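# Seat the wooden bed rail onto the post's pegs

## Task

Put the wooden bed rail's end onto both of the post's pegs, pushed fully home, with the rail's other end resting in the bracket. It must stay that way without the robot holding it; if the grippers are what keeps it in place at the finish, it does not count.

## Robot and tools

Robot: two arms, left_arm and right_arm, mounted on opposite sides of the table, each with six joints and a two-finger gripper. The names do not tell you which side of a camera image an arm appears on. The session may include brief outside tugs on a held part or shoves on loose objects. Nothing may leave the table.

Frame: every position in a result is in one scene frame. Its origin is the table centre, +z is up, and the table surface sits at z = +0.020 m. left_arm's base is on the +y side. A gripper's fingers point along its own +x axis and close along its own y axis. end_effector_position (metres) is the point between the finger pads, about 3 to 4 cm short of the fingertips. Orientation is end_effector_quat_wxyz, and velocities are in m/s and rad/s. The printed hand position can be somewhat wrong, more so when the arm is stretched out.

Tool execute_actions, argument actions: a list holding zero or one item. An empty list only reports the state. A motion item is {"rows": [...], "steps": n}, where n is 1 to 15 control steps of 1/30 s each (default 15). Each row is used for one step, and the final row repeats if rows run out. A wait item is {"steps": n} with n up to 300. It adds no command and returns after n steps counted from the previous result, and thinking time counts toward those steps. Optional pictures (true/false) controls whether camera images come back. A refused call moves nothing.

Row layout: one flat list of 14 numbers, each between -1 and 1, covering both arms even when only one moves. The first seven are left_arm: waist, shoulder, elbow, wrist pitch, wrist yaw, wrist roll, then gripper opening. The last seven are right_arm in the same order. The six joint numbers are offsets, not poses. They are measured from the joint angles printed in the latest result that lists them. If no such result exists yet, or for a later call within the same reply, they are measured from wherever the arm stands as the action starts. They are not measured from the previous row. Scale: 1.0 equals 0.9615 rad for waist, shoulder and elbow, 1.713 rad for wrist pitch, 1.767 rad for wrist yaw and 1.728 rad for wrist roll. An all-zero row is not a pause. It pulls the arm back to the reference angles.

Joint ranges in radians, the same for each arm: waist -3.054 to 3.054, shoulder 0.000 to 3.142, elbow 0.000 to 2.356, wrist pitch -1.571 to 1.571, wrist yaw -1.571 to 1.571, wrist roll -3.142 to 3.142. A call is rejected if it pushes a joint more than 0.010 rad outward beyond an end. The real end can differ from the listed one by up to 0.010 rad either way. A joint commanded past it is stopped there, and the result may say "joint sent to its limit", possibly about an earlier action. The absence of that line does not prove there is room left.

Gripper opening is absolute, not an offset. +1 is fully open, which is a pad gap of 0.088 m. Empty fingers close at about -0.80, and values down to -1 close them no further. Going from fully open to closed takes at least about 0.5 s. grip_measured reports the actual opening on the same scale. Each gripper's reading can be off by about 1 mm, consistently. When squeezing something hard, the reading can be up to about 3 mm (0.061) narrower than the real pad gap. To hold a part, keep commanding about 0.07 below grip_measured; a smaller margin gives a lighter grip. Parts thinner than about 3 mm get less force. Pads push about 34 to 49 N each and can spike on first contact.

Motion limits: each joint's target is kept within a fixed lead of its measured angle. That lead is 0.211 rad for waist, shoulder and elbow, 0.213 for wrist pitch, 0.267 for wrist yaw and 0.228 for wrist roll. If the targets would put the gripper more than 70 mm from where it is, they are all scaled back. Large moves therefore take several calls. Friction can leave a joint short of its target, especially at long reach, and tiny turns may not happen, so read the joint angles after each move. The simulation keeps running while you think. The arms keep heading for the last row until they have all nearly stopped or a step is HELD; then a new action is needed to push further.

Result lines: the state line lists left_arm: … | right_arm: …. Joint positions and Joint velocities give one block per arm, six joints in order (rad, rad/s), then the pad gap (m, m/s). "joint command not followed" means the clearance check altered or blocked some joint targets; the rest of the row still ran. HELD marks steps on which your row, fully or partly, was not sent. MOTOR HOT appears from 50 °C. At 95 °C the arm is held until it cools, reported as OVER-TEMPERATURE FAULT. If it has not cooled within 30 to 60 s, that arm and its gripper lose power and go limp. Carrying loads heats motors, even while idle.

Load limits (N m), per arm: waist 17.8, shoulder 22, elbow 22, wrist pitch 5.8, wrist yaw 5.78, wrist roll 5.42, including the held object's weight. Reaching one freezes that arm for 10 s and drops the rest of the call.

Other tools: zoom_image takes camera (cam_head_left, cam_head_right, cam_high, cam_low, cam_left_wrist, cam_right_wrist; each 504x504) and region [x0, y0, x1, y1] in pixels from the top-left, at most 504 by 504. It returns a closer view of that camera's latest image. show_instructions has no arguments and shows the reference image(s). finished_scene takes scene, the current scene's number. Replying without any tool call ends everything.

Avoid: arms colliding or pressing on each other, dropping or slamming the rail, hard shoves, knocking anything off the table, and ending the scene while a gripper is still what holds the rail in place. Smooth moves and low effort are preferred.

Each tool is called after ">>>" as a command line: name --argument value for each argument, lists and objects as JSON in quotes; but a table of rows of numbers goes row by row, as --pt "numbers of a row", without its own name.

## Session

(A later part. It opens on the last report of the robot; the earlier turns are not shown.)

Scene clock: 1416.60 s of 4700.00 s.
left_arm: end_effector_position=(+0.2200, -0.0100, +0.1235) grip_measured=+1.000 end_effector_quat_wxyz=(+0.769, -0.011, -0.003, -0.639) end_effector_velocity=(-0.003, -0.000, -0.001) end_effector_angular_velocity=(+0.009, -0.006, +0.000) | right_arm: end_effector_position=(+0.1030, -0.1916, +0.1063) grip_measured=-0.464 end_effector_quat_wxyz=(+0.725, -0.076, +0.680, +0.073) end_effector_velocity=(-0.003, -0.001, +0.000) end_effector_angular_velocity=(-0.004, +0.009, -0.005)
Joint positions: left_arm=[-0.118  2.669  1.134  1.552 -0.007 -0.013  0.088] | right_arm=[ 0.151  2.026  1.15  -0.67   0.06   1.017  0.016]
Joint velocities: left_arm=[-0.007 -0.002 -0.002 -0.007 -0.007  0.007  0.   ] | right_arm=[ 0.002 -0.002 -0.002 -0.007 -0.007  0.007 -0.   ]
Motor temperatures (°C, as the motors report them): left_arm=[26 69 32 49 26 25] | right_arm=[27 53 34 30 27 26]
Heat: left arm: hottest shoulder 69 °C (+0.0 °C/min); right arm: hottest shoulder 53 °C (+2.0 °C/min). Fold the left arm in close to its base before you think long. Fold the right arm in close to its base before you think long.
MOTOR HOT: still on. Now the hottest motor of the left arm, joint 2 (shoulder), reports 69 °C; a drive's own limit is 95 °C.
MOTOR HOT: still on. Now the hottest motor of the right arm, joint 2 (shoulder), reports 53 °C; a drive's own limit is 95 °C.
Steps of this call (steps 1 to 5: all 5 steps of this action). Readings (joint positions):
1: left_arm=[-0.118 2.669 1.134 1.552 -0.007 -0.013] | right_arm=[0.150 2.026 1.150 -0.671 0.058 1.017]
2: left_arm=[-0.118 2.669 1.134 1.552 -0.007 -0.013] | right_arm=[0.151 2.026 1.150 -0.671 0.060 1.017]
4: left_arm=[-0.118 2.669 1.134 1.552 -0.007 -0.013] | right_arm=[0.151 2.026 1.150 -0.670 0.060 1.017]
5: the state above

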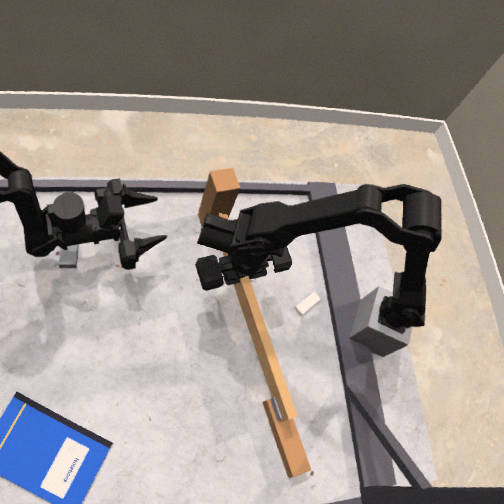

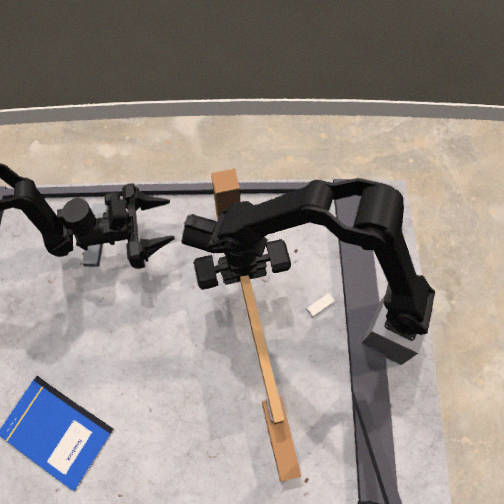

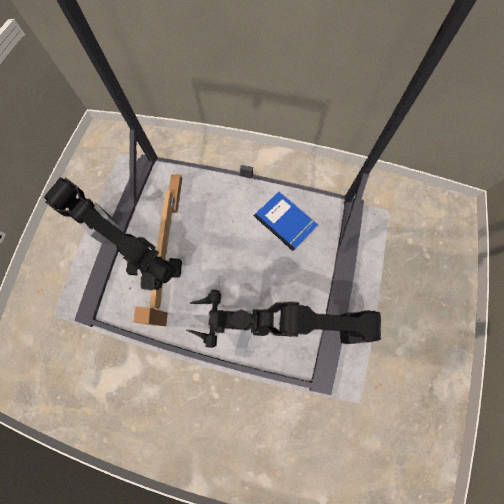

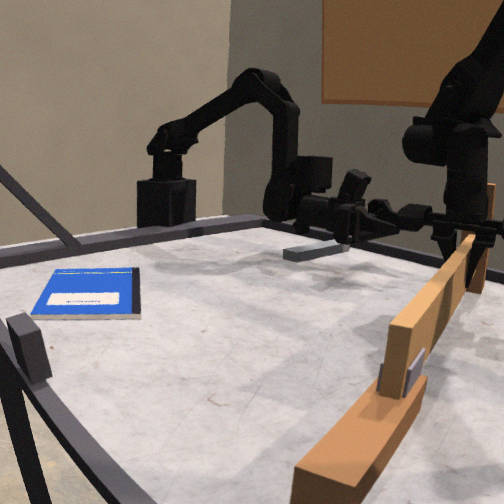

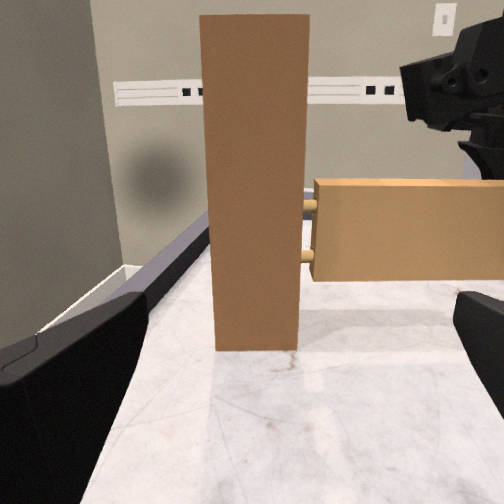

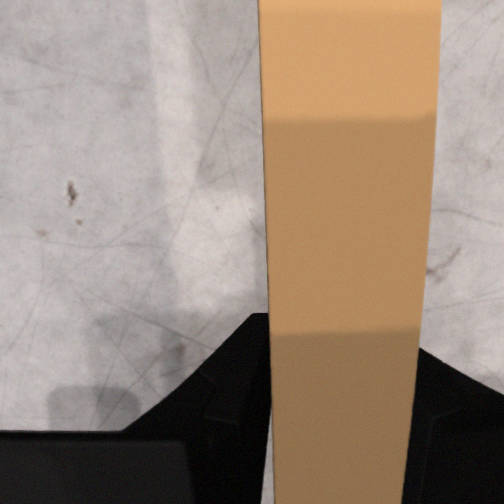

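>>> execute_actions --actions '[{"rows": [[0,0,0,0,0,0,1,0.0,0.012,0,-0.004,0,0,-0.8]], "steps": 8}]' --pictures true

>>> zoom_image --camera "cam_left_wrist" --region '[250, 170, 390, 310]'

Scene clock: 1419.60 s of 4700.00 s.
left_arm: end_effector_position=(+0.2200, -0.0100, +0.1235) grip_measured=+1.000 end_effector_quat_wxyz=(+0.769, -0.011, -0.003, -0.639) end_effector_velocity=(+0.002, +0.002, -0.002) end_effector_angular_velocity=(+0.008, +0.024, +0.009) | right_arm: end_effector_position=(+0.1030, -0.1918, +0.1058) grip_measured=-0.464 end_effector_quat_wxyz=(+0.725, -0.076, +0.680, +0.073) end_effector_velocity=(+0.000, -0.005, -0.004) end_effector_angular_velocity=(-0.025, +0.000, +0.019)
Joint positions: left_arm=[-0.118  2.669  1.134  1.552 -0.007 -0.013  0.088] | right_arm=[ 0.151  2.028  1.15  -0.67   0.06   1.017  0.016]
Joint velocities: left_arm=[ 0.002 -0.002 -0.007 -0.007 -0.007 -0.022  0.   ] | right_arm=[-0.002  0.012 -0.002 -0.007  0.007 -0.022 -0.   ]
Motor temperatures (°C, as the motors report them): left_arm=[26 69 32 49 26 25] | right_arm=[27 53 34 30 27 26]
Heat: left arm: hottest shoulder 69 °C (+0.0 °C/min); right arm: hottest shoulder 53 °C (+2.0 °C/min). Fold the left arm in close to its base before you think long. Fold the right arm in close to its base before you think long.
MOTOR HOT: still on. Now the hottest motor of the left arm, joint 2 (shoulder), reports 69 °C; a drive's own limit is 95 °C.
MOTOR HOT: still on. Now the hottest motor of the right arm, joint 2 (shoulder), reports 53 °C; a drive's own limit is 95 °C.
Steps of this call (steps 1 to 15: the robot went on to your last target; steps 16 to 82: nothing new was sent; steps 83 to 90: all 8 steps of this action). Readings (joint positions):
83: left_arm=[-0.118 2.669 1.134 1.552 -0.007 -0.013] | right_arm=[0.151 2.026 1.150 -0.670 0.060 1.017]
84: left_arm=[-0.118 2.669 1.134 1.552 -0.007 -0.013] | right_arm=[0.151 2.026 1.150 -0.670 0.060 1.017]
86: left_arm=[-0.118 2.669 1.134 1.552 -0.007 -0.013] | right_arm=[0.151 2.027 1.150 -0.670 0.060 1.017]
90: the state above

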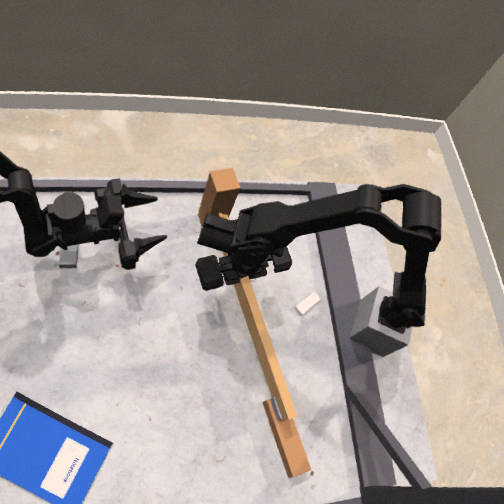

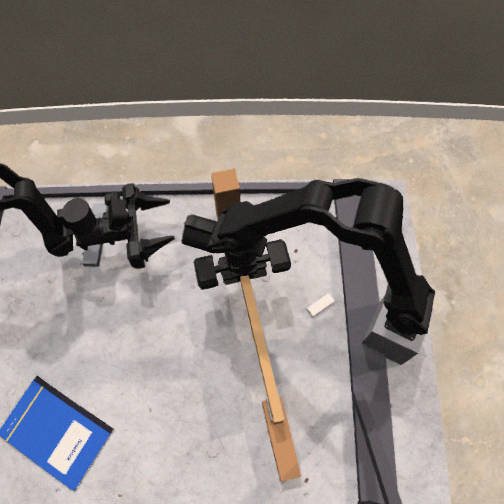

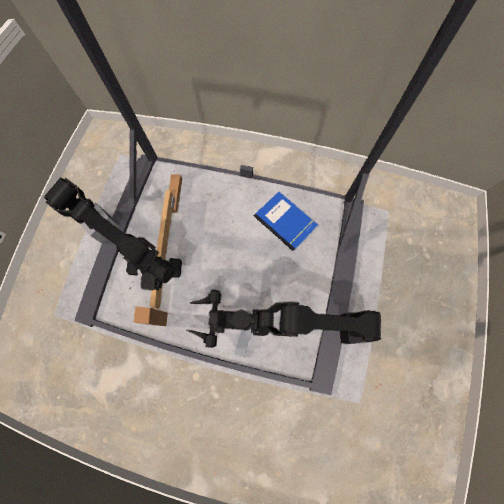

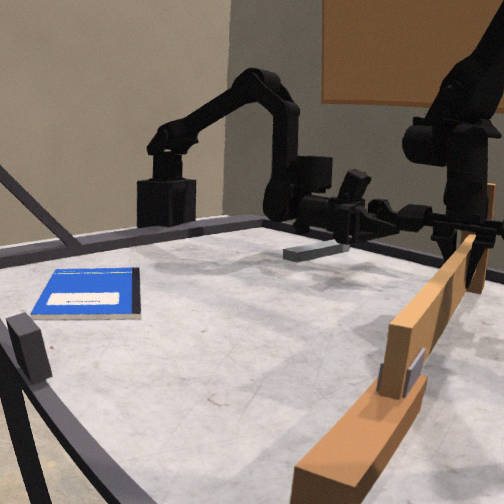

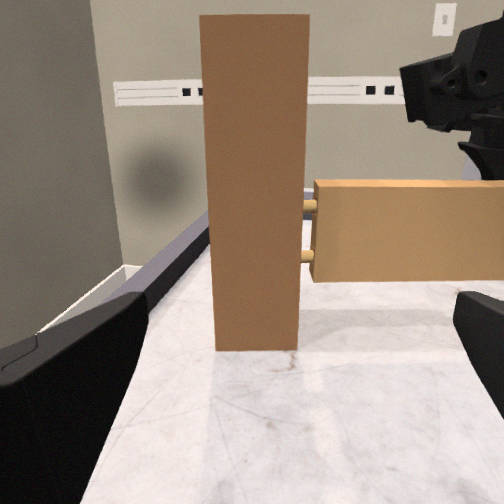

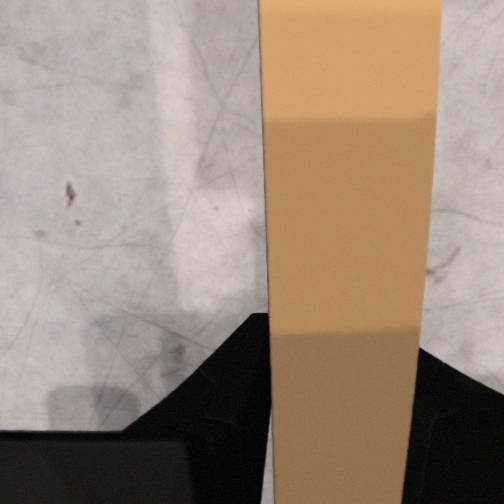

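Region (250, 170, 390, 310) of cam_left_wrist's 504x504 image, scaled by 3.600, with more detail than that image has.

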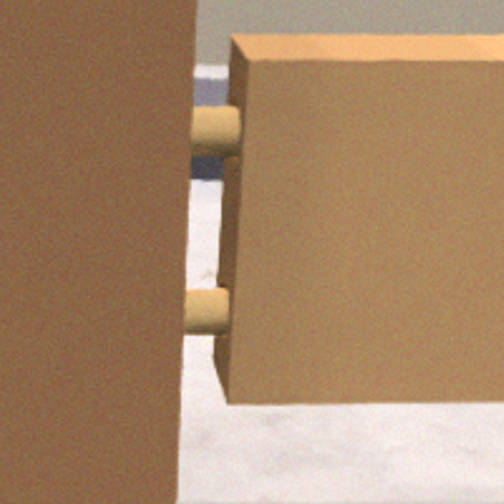

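>>> execute_actions --actions '[{"rows": [[0,0,0,0,0,0,1,-0.025,0,0,0,0.012,-0.003,-0.8]], "steps": 8}]' --pictures false

>>> execute_actions --actions '[{"rows": [[0,0,0,0,0,0,1,0.004,0,0,0.004,0,0,-0.8],[0,0,0,0,0,0,1,0.004,0,0,0.004,0,0,-0.8],[0,0,0,0,0,0,1,0.004,0,0,0.004,0,0,-0.8],[0,0,0,0,0,0,1,0.004,0,0,0.004,0,0,-0.8],[0,0,0,0,0,0,1,0.004,0,0,0.004,0,0,-0.8],[0,0,0,0,0,0,1,0.004,0,0,0.004,0,0,-0.8],[0,0,0,0,0,0,1,-0.025,0,0,0.002,0.012,-0.003,-0.8]], "steps": 14}]' --pictures false

>>> execute_actions --actions '[{"rows": [[0,0,0,0,0,0,1,0.004,0,0,0.004,0,0,-0.8],[0,0,0,0,0,0,1,0.004,0,0,0.004,0,0,-0.8],[0,0,0,0,0,0,1,0.004,0,0,0.004,0,0,-0.8],[0,0,0,0,0,0,1,0.004,0,0,0.004,0,0,-0.8],[0,0,0,0,0,0,1,0.004,0,0,0.004,0,0,-0.8],[0,0,0,0,0,0,1,0.004,0,0,0.004,0,0,-0.8],[0,0,0,0,0,0,1,-0.025,0,0,0.002,0.012,-0.003,-0.8]], "steps": 14}]' --pictures false

>>> execute_actions --actions '[{"rows": [[0,0,0,0,0,0,1,0.004,0,0,0,0,0,-0.8]], "steps": 5}]' --pictures true

>>> zoom_image --camera "cam_left_wrist" --region '[250, 170, 390, 310]'

Scene clock: 1428.47 s of 4700.00 s.
left_arm: end_effector_position=(+0.2200, -0.0100, +0.1235) grip_measured=+1.000 end_effector_quat_wxyz=(+0.769, -0.011, -0.003, -0.639) end_effector_velocity=(-0.000, -0.000, -0.002) end_effector_angular_velocity=(+0.015, +0.010, +0.005) | right_arm: end_effector_position=(+0.1034, -0.1920, +0.1055) grip_measured=-0.464 end_effector_quat_wxyz=(+0.725, -0.076, +0.681, +0.072) end_effector_velocity=(-0.004, -0.003, -0.001) end_effector_angular_velocity=(-0.004, +0.025, -0.009)
Joint positions: left_arm=[-0.118  2.669  1.134  1.552 -0.007 -0.013  0.088] | right_arm=[ 0.149  2.029  1.15  -0.67   0.059  1.017  0.016]
Joint velocities: left_arm=[-0.002 -0.007 -0.002 -0.022 -0.007 -0.007  0.   ] | right_arm=[-0.002 -0.002 -0.007 -0.007 -0.022  0.007  0.   ]
Motor temperatures (°C, as the motors report them): left_arm=[26 69 32 49 26 25] | right_arm=[27 52 34 30 26 26]
Heat: left arm: hottest shoulder 69 °C (+0.0 °C/min); right arm: hottest shoulder 52 °C (+1.0 °C/min). Fold the left arm in close to its base before you think long. Fold the right arm in close to its base before you think long.
MOTOR HOT: still on. Now the hottest motor of the left arm, joint 2 (shoulder), reports 69 °C; a drive's own limit is 95 °C.
MOTOR HOT: still on. Now the hottest motor of the right arm, joint 2 (shoulder), reports 52 °C; a drive's own limit is 95 °C.
Steps of this call (steps 1 to 15: the robot went on to your last target; steps 16 to 90: nothing new was sent; then 5.60 s passed at rest; steps 91 to 98: all 8 steps of this action). Readings (joint positions):
91: left_arm=[-0.118 2.669 1.134 1.552 -0.007 -0.013] | right_arm=[0.150 2.029 1.150 -0.670 0.060 1.017]
92: left_arm=[-0.118 2.669 1.134 1.552 -0.007 -0.013] | right_arm=[0.149 2.029 1.150 -0.670 0.059 1.017]
94: left_arm=[-0.118 2.669 1.134 1.552 -0.007 -0.013] | right_arm=[0.149 2.029 1.150 -0.670 0.059 1.017]
98: the state above

Scene clock: 1428.93 s of 4700.00 s.
left_arm: end_effector_position=(+0.2200, -0.0100, +0.1235) grip_measured=+1.000 end_effector_quat_wxyz=(+0.769, -0.011, -0.003, -0.639) end_effector_velocity=(+0.002, +0.000, -0.002) end_effector_angular_velocity=(+0.018, -0.004, +0.010) | right_arm: end_effector_position=(+0.1035, -0.1916, +0.1055) grip_measured=-0.464 end_effector_quat_wxyz=(+0.725, -0.075, +0.681, +0.073) end_effector_velocity=(-0.002, -0.004, -0.001) end_effector_angular_velocity=(-0.010, +0.011, +0.020)
Joint positions: left_arm=[-0.118  2.669  1.134  1.552 -0.007 -0.013  0.088] | right_arm=[ 0.149  2.029  1.15  -0.668  0.058  1.017  0.016]
Joint velocities: left_arm=[ 0.002 -0.007 -0.002 -0.022 -0.007  0.007  0.   ] | right_arm=[-0.002 -0.002 -0.007 -0.007 -0.007 -0.022 -0.   ]
Motor temperatures (°C, as the motors report them): left_arm=[26 69 32 49 26 25] | right_arm=[27 52 34 30 26 26]
Heat: left arm: hottest shoulder 69 °C (+0.0 °C/min); right arm: hottest shoulder 52 °C (+1.0 °C/min). Fold the left arm in close to its base before you think long. Fold the right arm in close to its base before you think long.
MOTOR HOT: still on. Now the hottest motor of the left arm, joint 2 (shoulder), reports 69 °C; a drive's own limit is 95 °C.
MOTOR HOT: still on. Now the hottest motor of the right arm, joint 2 (shoulder), reports 52 °C; a drive's own limit is 95 °C.
Steps of this call (steps 1 to 14: all 14 steps of this action). Readings (joint positions):
1: left_arm=[-0.118 2.669 1.134 1.552 -0.007 -0.013] | right_arm=[0.150 2.029 1.150 -0.670 0.060 1.017]
2: left_arm=[-0.118 2.669 1.134 1.552 -0.007 -0.013] | right_arm=[0.151 2.029 1.150 -0.669 0.061 1.017]
4: left_arm=[-0.118 2.669 1.134 1.552 -0.007 -0.013] | right_arm=[0.151 2.029 1.150 -0.669 0.061 1.017]
8: left_arm=[-0.118 2.669 1.134 1.552 -0.007 -0.013] | right_arm=[0.149 2.029 1.150 -0.668 0.059 1.017]
14: the state above

Scene clock: 1429.40 s of 4700.00 s.
left_arm: end_effector_position=(+0.2200, -0.0100, +0.1235) grip_measured=+1.000 end_effector_quat_wxyz=(+0.769, -0.011, -0.003, -0.639) end_effector_velocity=(-0.000, +0.000, -0.001) end_effector_angular_velocity=(+0.006, +0.009, +0.005) | right_arm: end_effector_position=(+0.1036, -0.1916, +0.1055) grip_measured=-0.464 end_effector_quat_wxyz=(+0.725, -0.075, +0.681, +0.073) end_effector_velocity=(+0.001, -0.003, +0.000) end_effector_angular_velocity=(-0.010, -0.004, +0.005)
Joint positions: left_arm=[-0.118  2.669  1.134  1.552 -0.007 -0.013  0.088] | right_arm=[ 0.149  2.029  1.15  -0.668  0.058  1.017  0.016]
Joint velocities: left_arm=[-0.002 -0.002 -0.002 -0.007 -0.007 -0.007  0.   ] | right_arm=[-0.002 -0.002 -0.002 -0.007  0.007 -0.007  0.   ]
Motor temperatures (°C, as the motors report them): left_arm=[26 69 32 49 26 25] | right_arm=[27 52 34 30 26 26]
Heat: left arm: hottest shoulder 69 °C (+0.0 °C/min); right arm: hottest shoulder 52 °C (+1.0 °C/min). Fold the left arm in close to its base before you think long. Fold the right arm in close to its base before you think long.
MOTOR HOT: still on. Now the hottest motor of the left arm, joint 2 (shoulder), reports 69 °C; a drive's own limit is 95 °C.
MOTOR HOT: still on. Now the hottest motor of the right arm, joint 2 (shoulder), reports 52 °C; a drive's own limit is 95 °C.
Steps of this call (steps 1 to 14: all 14 steps of this action). Readings (joint positions):
1: left_arm=[-0.118 2.669 1.134 1.552 -0.007 -0.013] | right_arm=[0.150 2.029 1.150 -0.668 0.059 1.017]
2: left_arm=[-0.118 2.669 1.134 1.552 -0.007 -0.013] | right_arm=[0.151 2.029 1.150 -0.668 0.060 1.017]
4: left_arm=[-0.118 2.669 1.134 1.552 -0.007 -0.013] | right_arm=[0.151 2.029 1.150 -0.668 0.060 1.017]
8: left_arm=[-0.118 2.669 1.134 1.552 -0.007 -0.013] | right_arm=[0.149 2.029 1.150 -0.668 0.058 1.017]
14: the state above

Scene clock: 1429.57 s of 4700.00 s.
left_arm: end_effector_position=(+0.2200, -0.0100, +0.1235) grip_measured=+1.000 end_effector_quat_wxyz=(+0.769, -0.011, -0.003, -0.639) end_effector_velocity=(-0.003, -0.000, -0.001) end_effector_angular_velocity=(+0.006, +0.009, -0.000) | right_arm: end_effector_position=(+0.1032, -0.1915, +0.1055) grip_measured=-0.464 end_effector_quat_wxyz=(+0.726, -0.076, +0.680, +0.073) end_effector_velocity=(-0.002, +0.001, -0.001) end_effector_angular_velocity=(+0.005, +0.006, -0.005)
Joint positions: left_arm=[-0.118  2.669  1.134  1.552 -0.007 -0.013  0.088] | right_arm=[ 0.151  2.029  1.15  -0.668  0.06   1.017  0.016]
Joint velocities: left_arm=[-0.007 -0.002 -0.002 -0.007 -0.007 -0.007  0.   ] | right_arm=[ 0.002  0.002 -0.002  0.007 -0.007  0.007  0.   ]
Motor temperatures (°C, as the motors report them): left_arm=[26 69 32 49 26 25] | right_arm=[27 52 34 30 26 26]
Heat: left arm: hottest shoulder 69 °C (+0.0 °C/min); right arm: hottest shoulder 52 °C (+1.0 °C/min). Fold the left arm in close to its base before you think long. Fold the right arm in close to its base before you think long.
MOTOR HOT: still on. Now the hottest motor of the left arm, joint 2 (shoulder), reports 69 °C; a drive's own limit is 95 °C.
MOTOR HOT: still on. Now the hottest motor of the right arm, joint 2 (shoulder), reports 52 °C; a drive's own limit is 95 °C.
Steps of this call (steps 1 to 5: all 5 steps of this action). Readings (joint positions):
1: left_arm=[-0.118 2.669 1.134 1.552 -0.007 -0.013] | right_arm=[0.150 2.029 1.150 -0.668 0.058 1.017]
2: left_arm=[-0.118 2.669 1.134 1.552 -0.007 -0.013] | right_arm=[0.150 2.029 1.150 -0.668 0.059 1.017]
4: left_arm=[-0.118 2.669 1.134 1.552 -0.007 -0.013] | right_arm=[0.150 2.029 1.150 -0.668 0.060 1.017]
5: the state above

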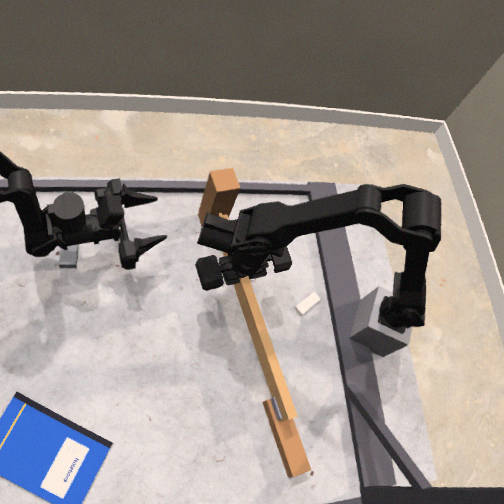

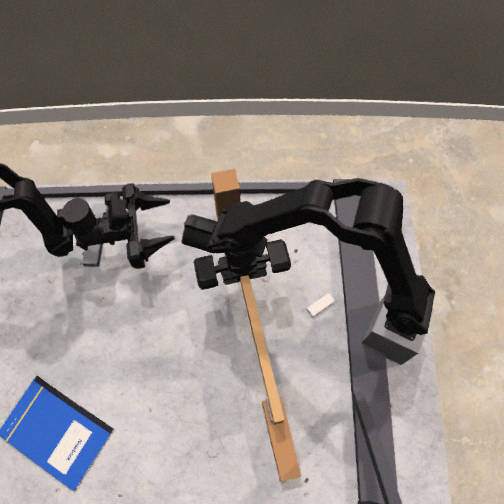

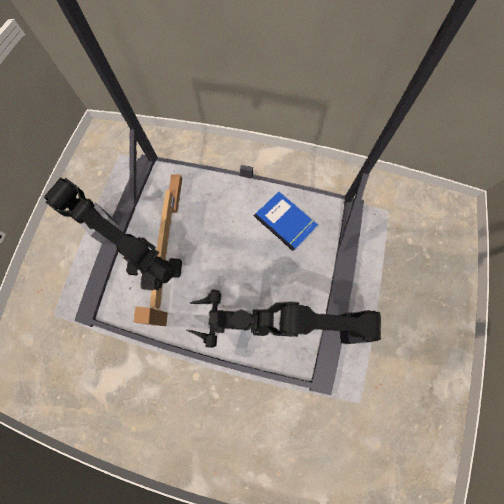

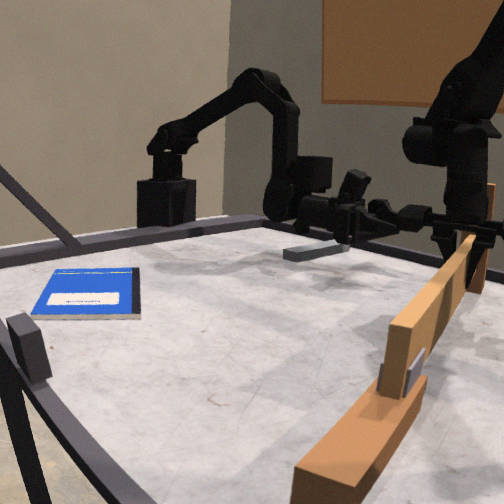

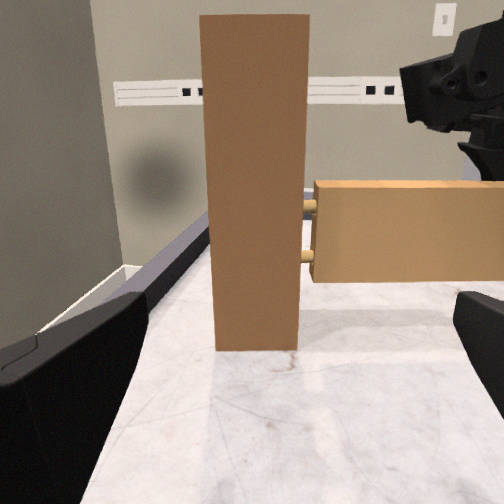

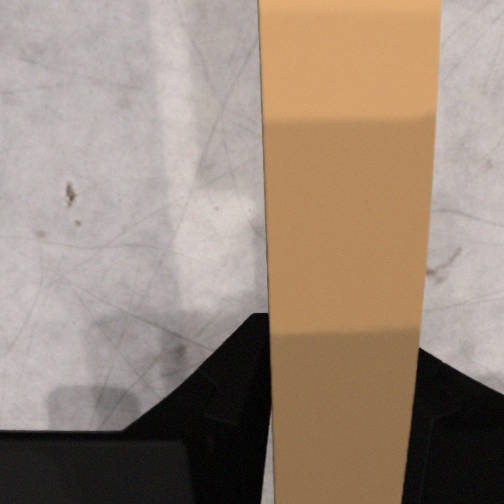

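Region (250, 170, 390, 310) of cam_left_wrist's 504x504 image, scaled by 3.600, with more detail than that image has.

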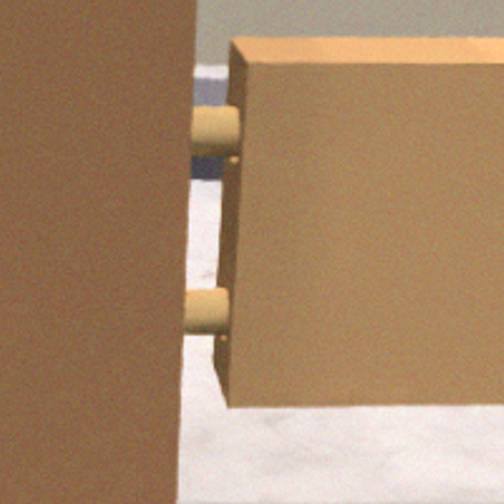

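>>> execute_actions --actions '[{"rows": [[0,0,0,0,0,0,1,0,-0.034,0,-0.003,0,0,-0.8],[0,0,0,0,0,0,1,0,-0.034,0,-0.003,0,0,-0.8],[0,0,0,0,0,0,1,0,-0.034,0,-0.003,0,0,-0.8],[0,0,0,0,0,0,1,0,-0.034,0,-0.003,0,0,-0.8],[0,0,0,0,0,0,1,0,-0.034,0,-0.003,0,0,-0.8],[0,0,0,0,0,0,1,0,-0.034,0,-0.003,0,0,-0.8],[0,0,0,0,0,0,1,0,-0.034,0,-0.003,0,0,-0.8],[0,0,0,0,0,0,1,0,-0.034,0,-0.003,0,0,-0.8],[0,0,0,0,0,0,1,-0.025,-0.01,0,-0.002,0.012,-0.003,-0.8]], "steps": 15}]' --pictures true

>>> zoom_image --camera "cam_left_wrist" --region '[250, 170, 390, 310]'

Scene clock: 1434.80 s of 4700.00 s.
left_arm: end_effector_position=(+0.2200, -0.0100, +0.1235) grip_measured=+1.000 end_effector_quat_wxyz=(+0.769, -0.011, -0.003, -0.639) end_effector_velocity=(-0.003, -0.000, -0.004) end_effector_angular_velocity=(+0.020, +0.011, -0.000) | right_arm: end_effector_position=(+0.1034, -0.1914, +0.1065) grip_measured=-0.464 end_effector_quat_wxyz=(+0.725, -0.075, +0.680, +0.073) end_effector_velocity=(-0.002, -0.004, +0.002) end_effector_angular_velocity=(-0.014, +0.013, +0.005)
Joint positions: left_arm=[-0.118  2.669  1.134  1.552 -0.007 -0.013  0.088] | right_arm=[ 0.149  2.025  1.15  -0.669  0.058  1.017  0.016]
Joint velocities: left_arm=[-0.007 -0.002 -0.002 -0.022 -0.007 -0.007  0.   ] | right_arm=[-0.002 -0.007 -0.002 -0.022 -0.007 -0.007 -0.   ]
Motor temperatures (°C, as the motors report them): left_arm=[26 69 32 49 26 25] | right_arm=[27 52 34 30 26 26]
Heat: left arm: hottest shoulder 69 °C (+0.0 °C/min); right arm: hottest shoulder 52 °C (+1.0 °C/min). Fold the left arm in close to its base before you think long. Fold the right arm in close to its base before you think long.
MOTOR HOT: still on. Now the hottest motor of the left arm, joint 2 (shoulder), reports 69 °C; a drive's own limit is 95 °C.
MOTOR HOT: still on. Now the hottest motor of the right arm, joint 2 (shoulder), reports 52 °C; a drive's own limit is 95 °C.
Steps of this call (steps 1 to 15: the robot went on to your last target; steps 16 to 90: nothing new was sent; then 1.73 s passed at rest; steps 91 to 105: all 15 steps of this action). Readings (joint positions):
91: left_arm=[-0.118 2.669 1.134 1.552 -0.007 -0.013] | right_arm=[0.151 2.029 1.150 -0.668 0.060 1.017]
92: left_arm=[-0.118 2.669 1.134 1.552 -0.007 -0.013] | right_arm=[0.151 2.028 1.150 -0.668 0.060 1.017]
94: left_arm=[-0.118 2.669 1.134 1.552 -0.007 -0.013] | right_arm=[0.151 2.028 1.150 -0.668 0.060 1.017]
98: left_arm=[-0.118 2.669 1.134 1.552 -0.007 -0.013] | right_arm=[0.151 2.025 1.150 -0.669 0.060 1.017]
105: the state above

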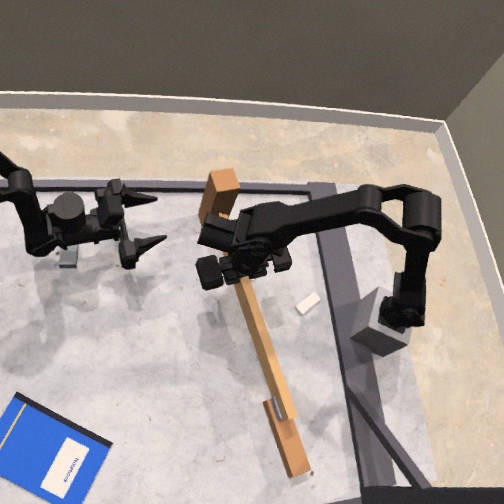

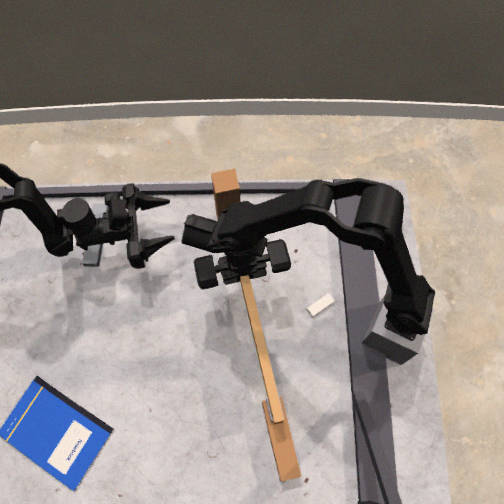

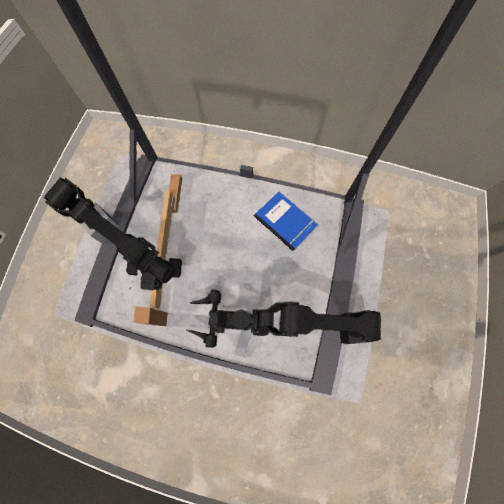

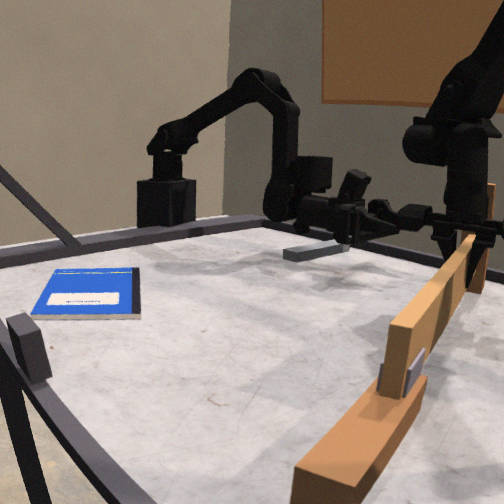

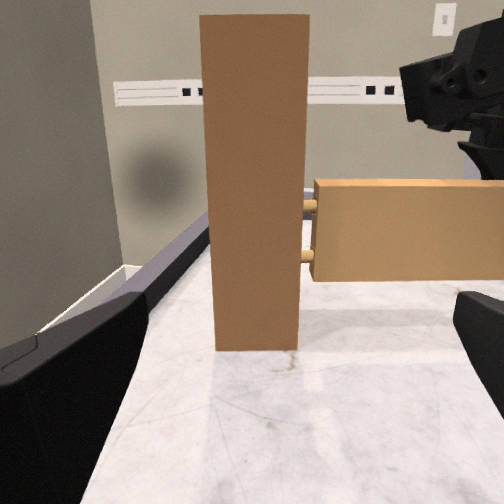

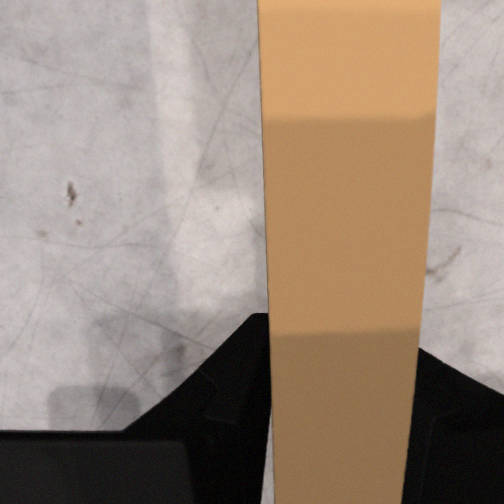

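Region (250, 170, 390, 310) of cam_left_wrist's 504x504 image, scaled by 3.600, with more detail than that image has.

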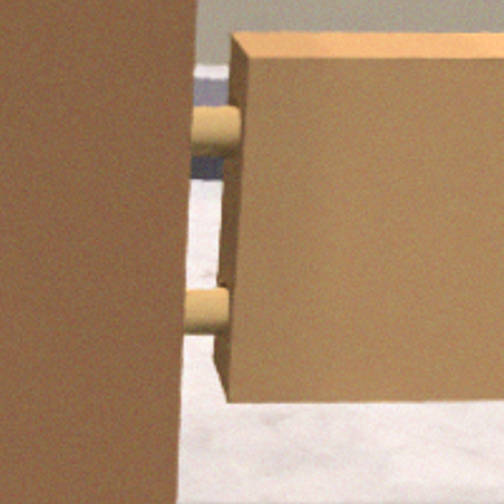

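>>> execute_actions --actions '[{"rows": [[0,0,0,0,0,0,1,0.004,0,0,-0.005,0,0,-0.8],[0,0,0,0,0,0,1,0.004,0,0,-0.005,0,0,-0.8],[0,0,0,0,0,0,1,0.004,0.012,0,-0.005,0,0,-0.8],[0,0,0,0,0,0,1,0.004,0.012,0,-0.005,0,0,-0.8],[0,0,0,0,0,0,1,0.004,0.012,0,-0.005,0,0,-0.8],[0,0,0,0,0,0,1,0.004,0.012,0,-0.005,0,0,-0.8],[0,0,0,0,0,0,1,0.004,0.012,0,-0.005,0,0,-0.8],[0,0,0,0,0,0,1,0.004,0.012,0,-0.005,0,0,-0.8],[0,0,0,0,0,0,1,-0.025,0,0,-0.003,0.012,-0.003,-0.8]], "steps": 15}]' --pictures true

>>> zoom_image --camera "cam_left_wrist" --region '[250, 170, 390, 310]'

Scene clock: 1440.67 s of 4700.00 s.
left_arm: end_effector_position=(+0.2200, -0.0100, +0.1235) grip_measured=+1.000 end_effector_quat_wxyz=(+0.769, -0.011, -0.003, -0.639) end_effector_velocity=(-0.000, +0.000, +0.002) end_effector_angular_velocity=(-0.009, +0.006, +0.005) | right_arm: end_effector_position=(+0.1034, -0.1919, +0.1060) grip_measured=-0.464 end_effector_quat_wxyz=(+0.725, -0.075, +0.681, +0.072) end_effector_velocity=(-0.002, +0.001, +0.003) end_effector_angular_velocity=(+0.009, +0.020, +0.005)
Joint positions: left_arm=[-0.118  2.669  1.134  1.552 -0.007 -0.013  0.088] | right_arm=[ 0.149  2.027  1.15  -0.67   0.058  1.017  0.016]
Joint velocities: left_arm=[-0.002 -0.002 -0.002  0.007 -0.007 -0.007  0.   ] | right_arm=[-0.002 -0.007  0.002 -0.007 -0.022 -0.007 -0.   ]
Motor temperatures (°C, as the motors report them): left_arm=[26 69 32 49 26 25] | right_arm=[27 52 33 30 27 26]
Heat: left arm: hottest shoulder 69 °C (+0.0 °C/min); right arm: hottest shoulder 52 °C (+0.0 °C/min). Fold the left arm in close to its base before you think long. Fold the right arm in close to its base before you think long.
MOTOR HOT: still on. Now the hottest motor of the left arm, joint 2 (shoulder), reports 69 °C; a drive's own limit is 95 °C.
MOTOR HOT: still on. Now the hottest motor of the right arm, joint 2 (shoulder), reports 52 °C; a drive's own limit is 95 °C.
Steps of this call (steps 1 to 15: the robot went on to your last target; steps 16 to 90: nothing new was sent; then 2.37 s passed at rest; steps 91 to 105: all 15 steps of this action). Readings (joint positions):
91: left_arm=[-0.118 2.669 1.134 1.552 -0.007 -0.013] | right_arm=[0.150 2.025 1.150 -0.669 0.059 1.017]
92: left_arm=[-0.118 2.669 1.134 1.552 -0.007 -0.013] | right_arm=[0.151 2.025 1.150 -0.670 0.060 1.017]
94: left_arm=[-0.118 2.669 1.134 1.552 -0.007 -0.013] | right_arm=[0.151 2.027 1.150 -0.670 0.060 1.017]
98: left_arm=[-0.118 2.669 1.134 1.552 -0.007 -0.013] | right_arm=[0.151 2.027 1.150 -0.670 0.060 1.017]
105: the state above

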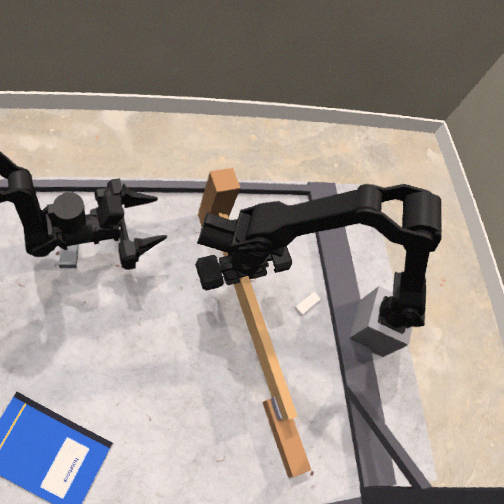

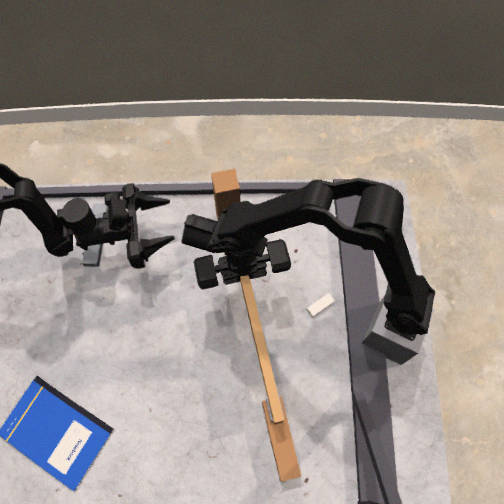

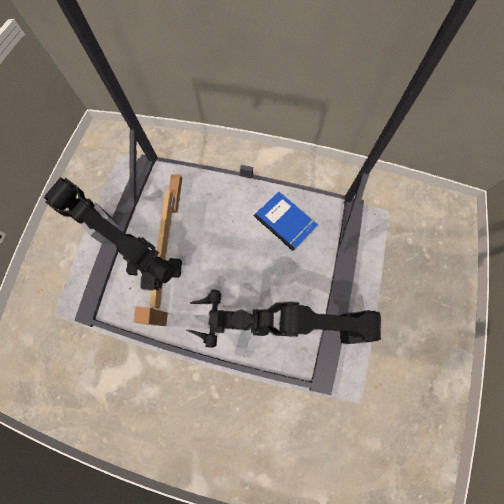

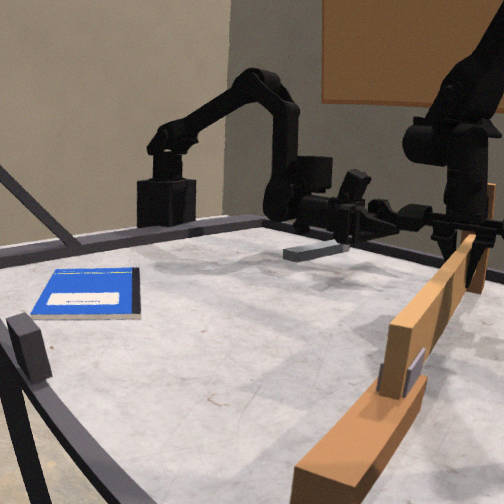

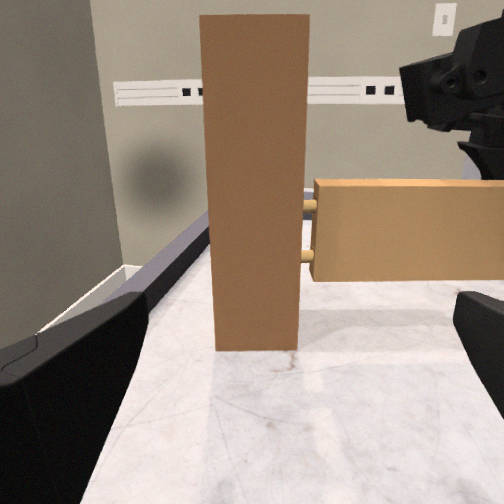

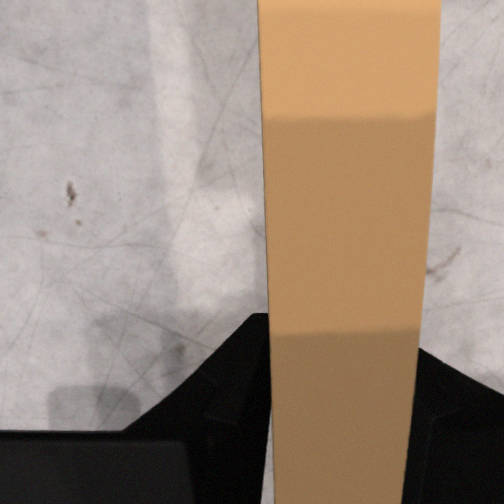

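Region (250, 170, 390, 310) of cam_left_wrist's 504x504 image, scaled by 3.600, with more detail than that image has.

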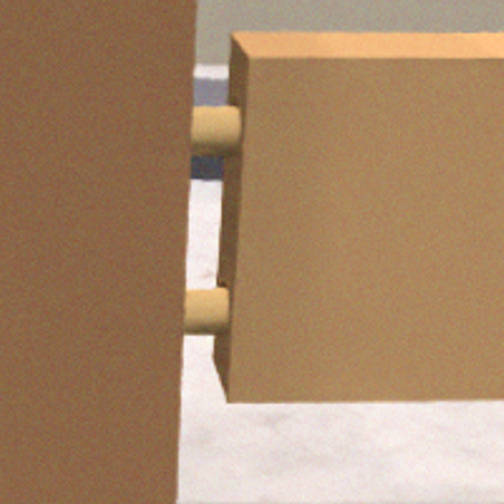

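>>> execute_actions --actions '[{"rows": [[0,0,0,0,0,0,1,0.004,0,0,0,0,0,-0.8],[0,0,0,0,0,0,1,0.004,0,0,0,0,0,-0.8],[0,0,0,0,0,0,1,0.004,0.010,0,0,0,0,-0.8],[0,0,0,0,0,0,1,0.004,0.010,0,0,0,0,-0.8],[0,0,0,0,0,0,1,0.004,0.010,0,0,0,0,-0.8],[0,0,0,0,0,0,1,0.004,0.010,0,0,0,0,-0.8],[0,0,0,0,0,0,1,0.004,0,0,0,0,0,-0.8],[0,0,0,0,0,0,1,0.004,0,0,0,0,0,-0.8],[0,0,0,0,0,0,1,-0.025,0,0,0,0.012,-0.003,-0.8]], "steps": 15}]' --pictures true

>>> zoom_image --camera "cam_left_wrist" --region '[250, 170, 390, 310]'

Scene clock: 1445.90 s of 4700.00 s.
left_arm: end_effector_position=(+0.2200, -0.0100, +0.1235) grip_measured=+1.000 end_effector_quat_wxyz=(+0.769, -0.011, -0.003, -0.639) end_effector_velocity=(-0.002, -0.000, -0.001) end_effector_angular_velocity=(+0.009, -0.006, -0.010) | right_arm: end_effector_position=(+0.1034, -0.1919, +0.1060) grip_measured=-0.464 end_effector_quat_wxyz=(+0.725, -0.075, +0.681, +0.072) end_effector_velocity=(-0.001, -0.003, -0.001) end_effector_angular_velocity=(-0.009, +0.011, -0.010)
Joint positions: left_arm=[-0.118  2.669  1.134  1.552 -0.007 -0.013  0.088] | right_arm=[ 0.149  2.027  1.15  -0.67   0.058  1.017  0.016]
Joint velocities: left_arm=[-0.002 -0.002 -0.002 -0.007  0.007  0.007  0.   ] | right_arm=[-0.002  0.002 -0.002 -0.007 -0.007  0.007 -0.   ]
Motor temperatures (°C, as the motors report them): left_arm=[26 69 32 49 26 25] | right_arm=[28 52 33 30 27 26]
Heat: left arm: hottest shoulder 69 °C (+0.0 °C/min); right arm: hottest shoulder 52 °C (-2.0 °C/min). Fold the left arm in close to its base before you think long. Fold the right arm in close to its base before you think long.
MOTOR HOT: still on. Now the hottest motor of the left arm, joint 2 (shoulder), reports 69 °C; a drive's own limit is 95 °C.
MOTOR HOT: still on. Now the hottest motor of the right arm, joint 2 (shoulder), reports 52 °C; a drive's own limit is 95 °C.
Steps of this call (steps 1 to 15: the robot went on to your last target; steps 16 to 90: nothing new was sent; then 1.73 s passed at rest; steps 91 to 105: all 15 steps of this action). Readings (joint positions):
91: left_arm=[-0.118 2.669 1.134 1.552 -0.007 -0.013] | right_arm=[0.150 2.027 1.150 -0.670 0.059 1.017]
92: left_arm=[-0.118 2.669 1.134 1.552 -0.007 -0.013] | right_arm=[0.151 2.027 1.150 -0.670 0.060 1.017]
94: left_arm=[-0.118 2.669 1.134 1.552 -0.007 -0.013] | right_arm=[0.151 2.027 1.150 -0.670 0.060 1.017]
98: left_arm=[-0.118 2.669 1.134 1.552 -0.007 -0.013] | right_arm=[0.151 2.027 1.150 -0.670 0.060 1.017]
105: the state above

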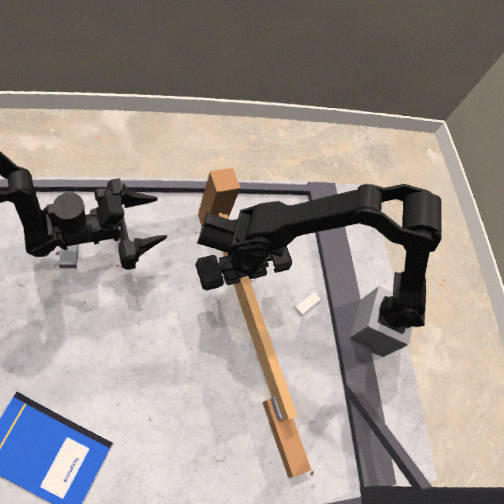

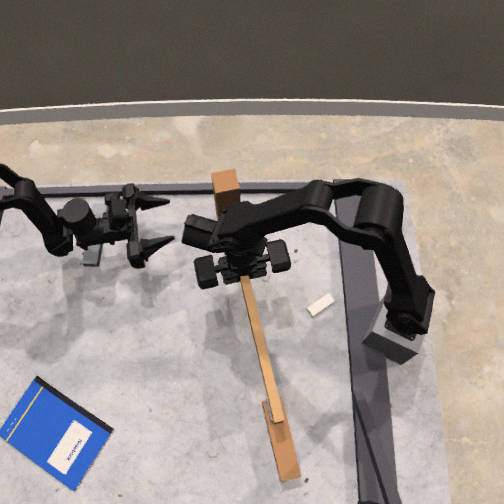

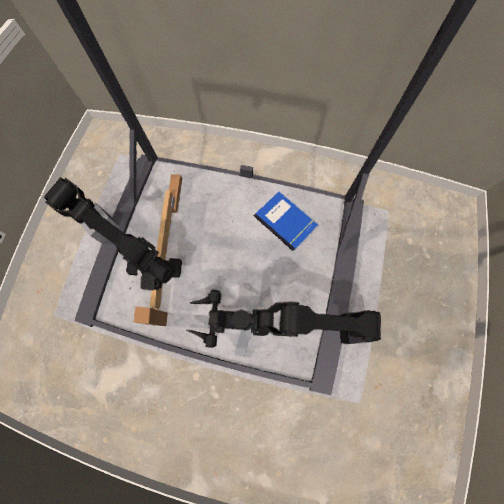

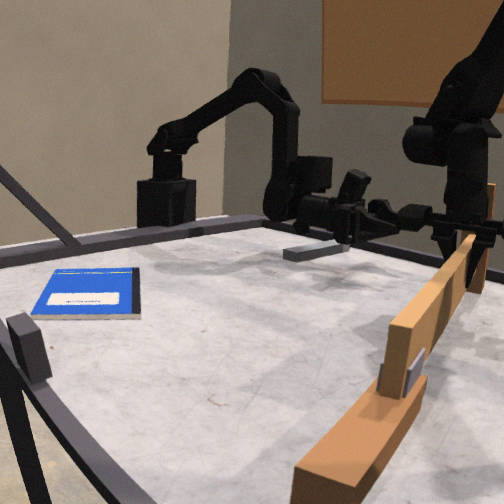

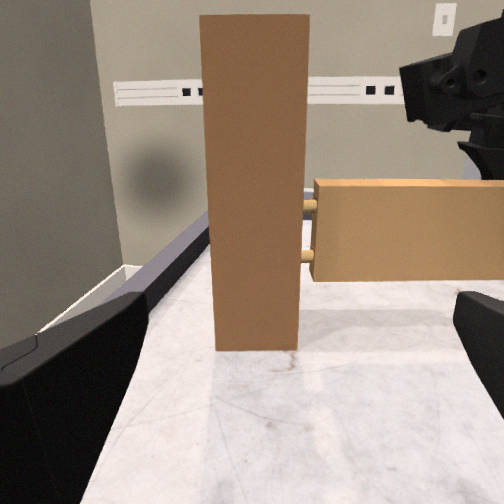

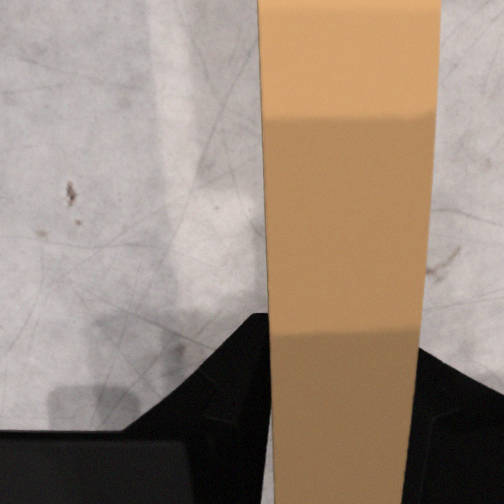

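Region (250, 170, 390, 310) of cam_left_wrist's 504x504 image, scaled by 3.600, with more detail than that image has.

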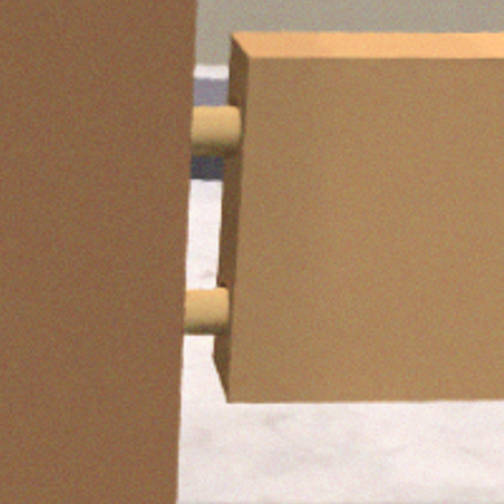

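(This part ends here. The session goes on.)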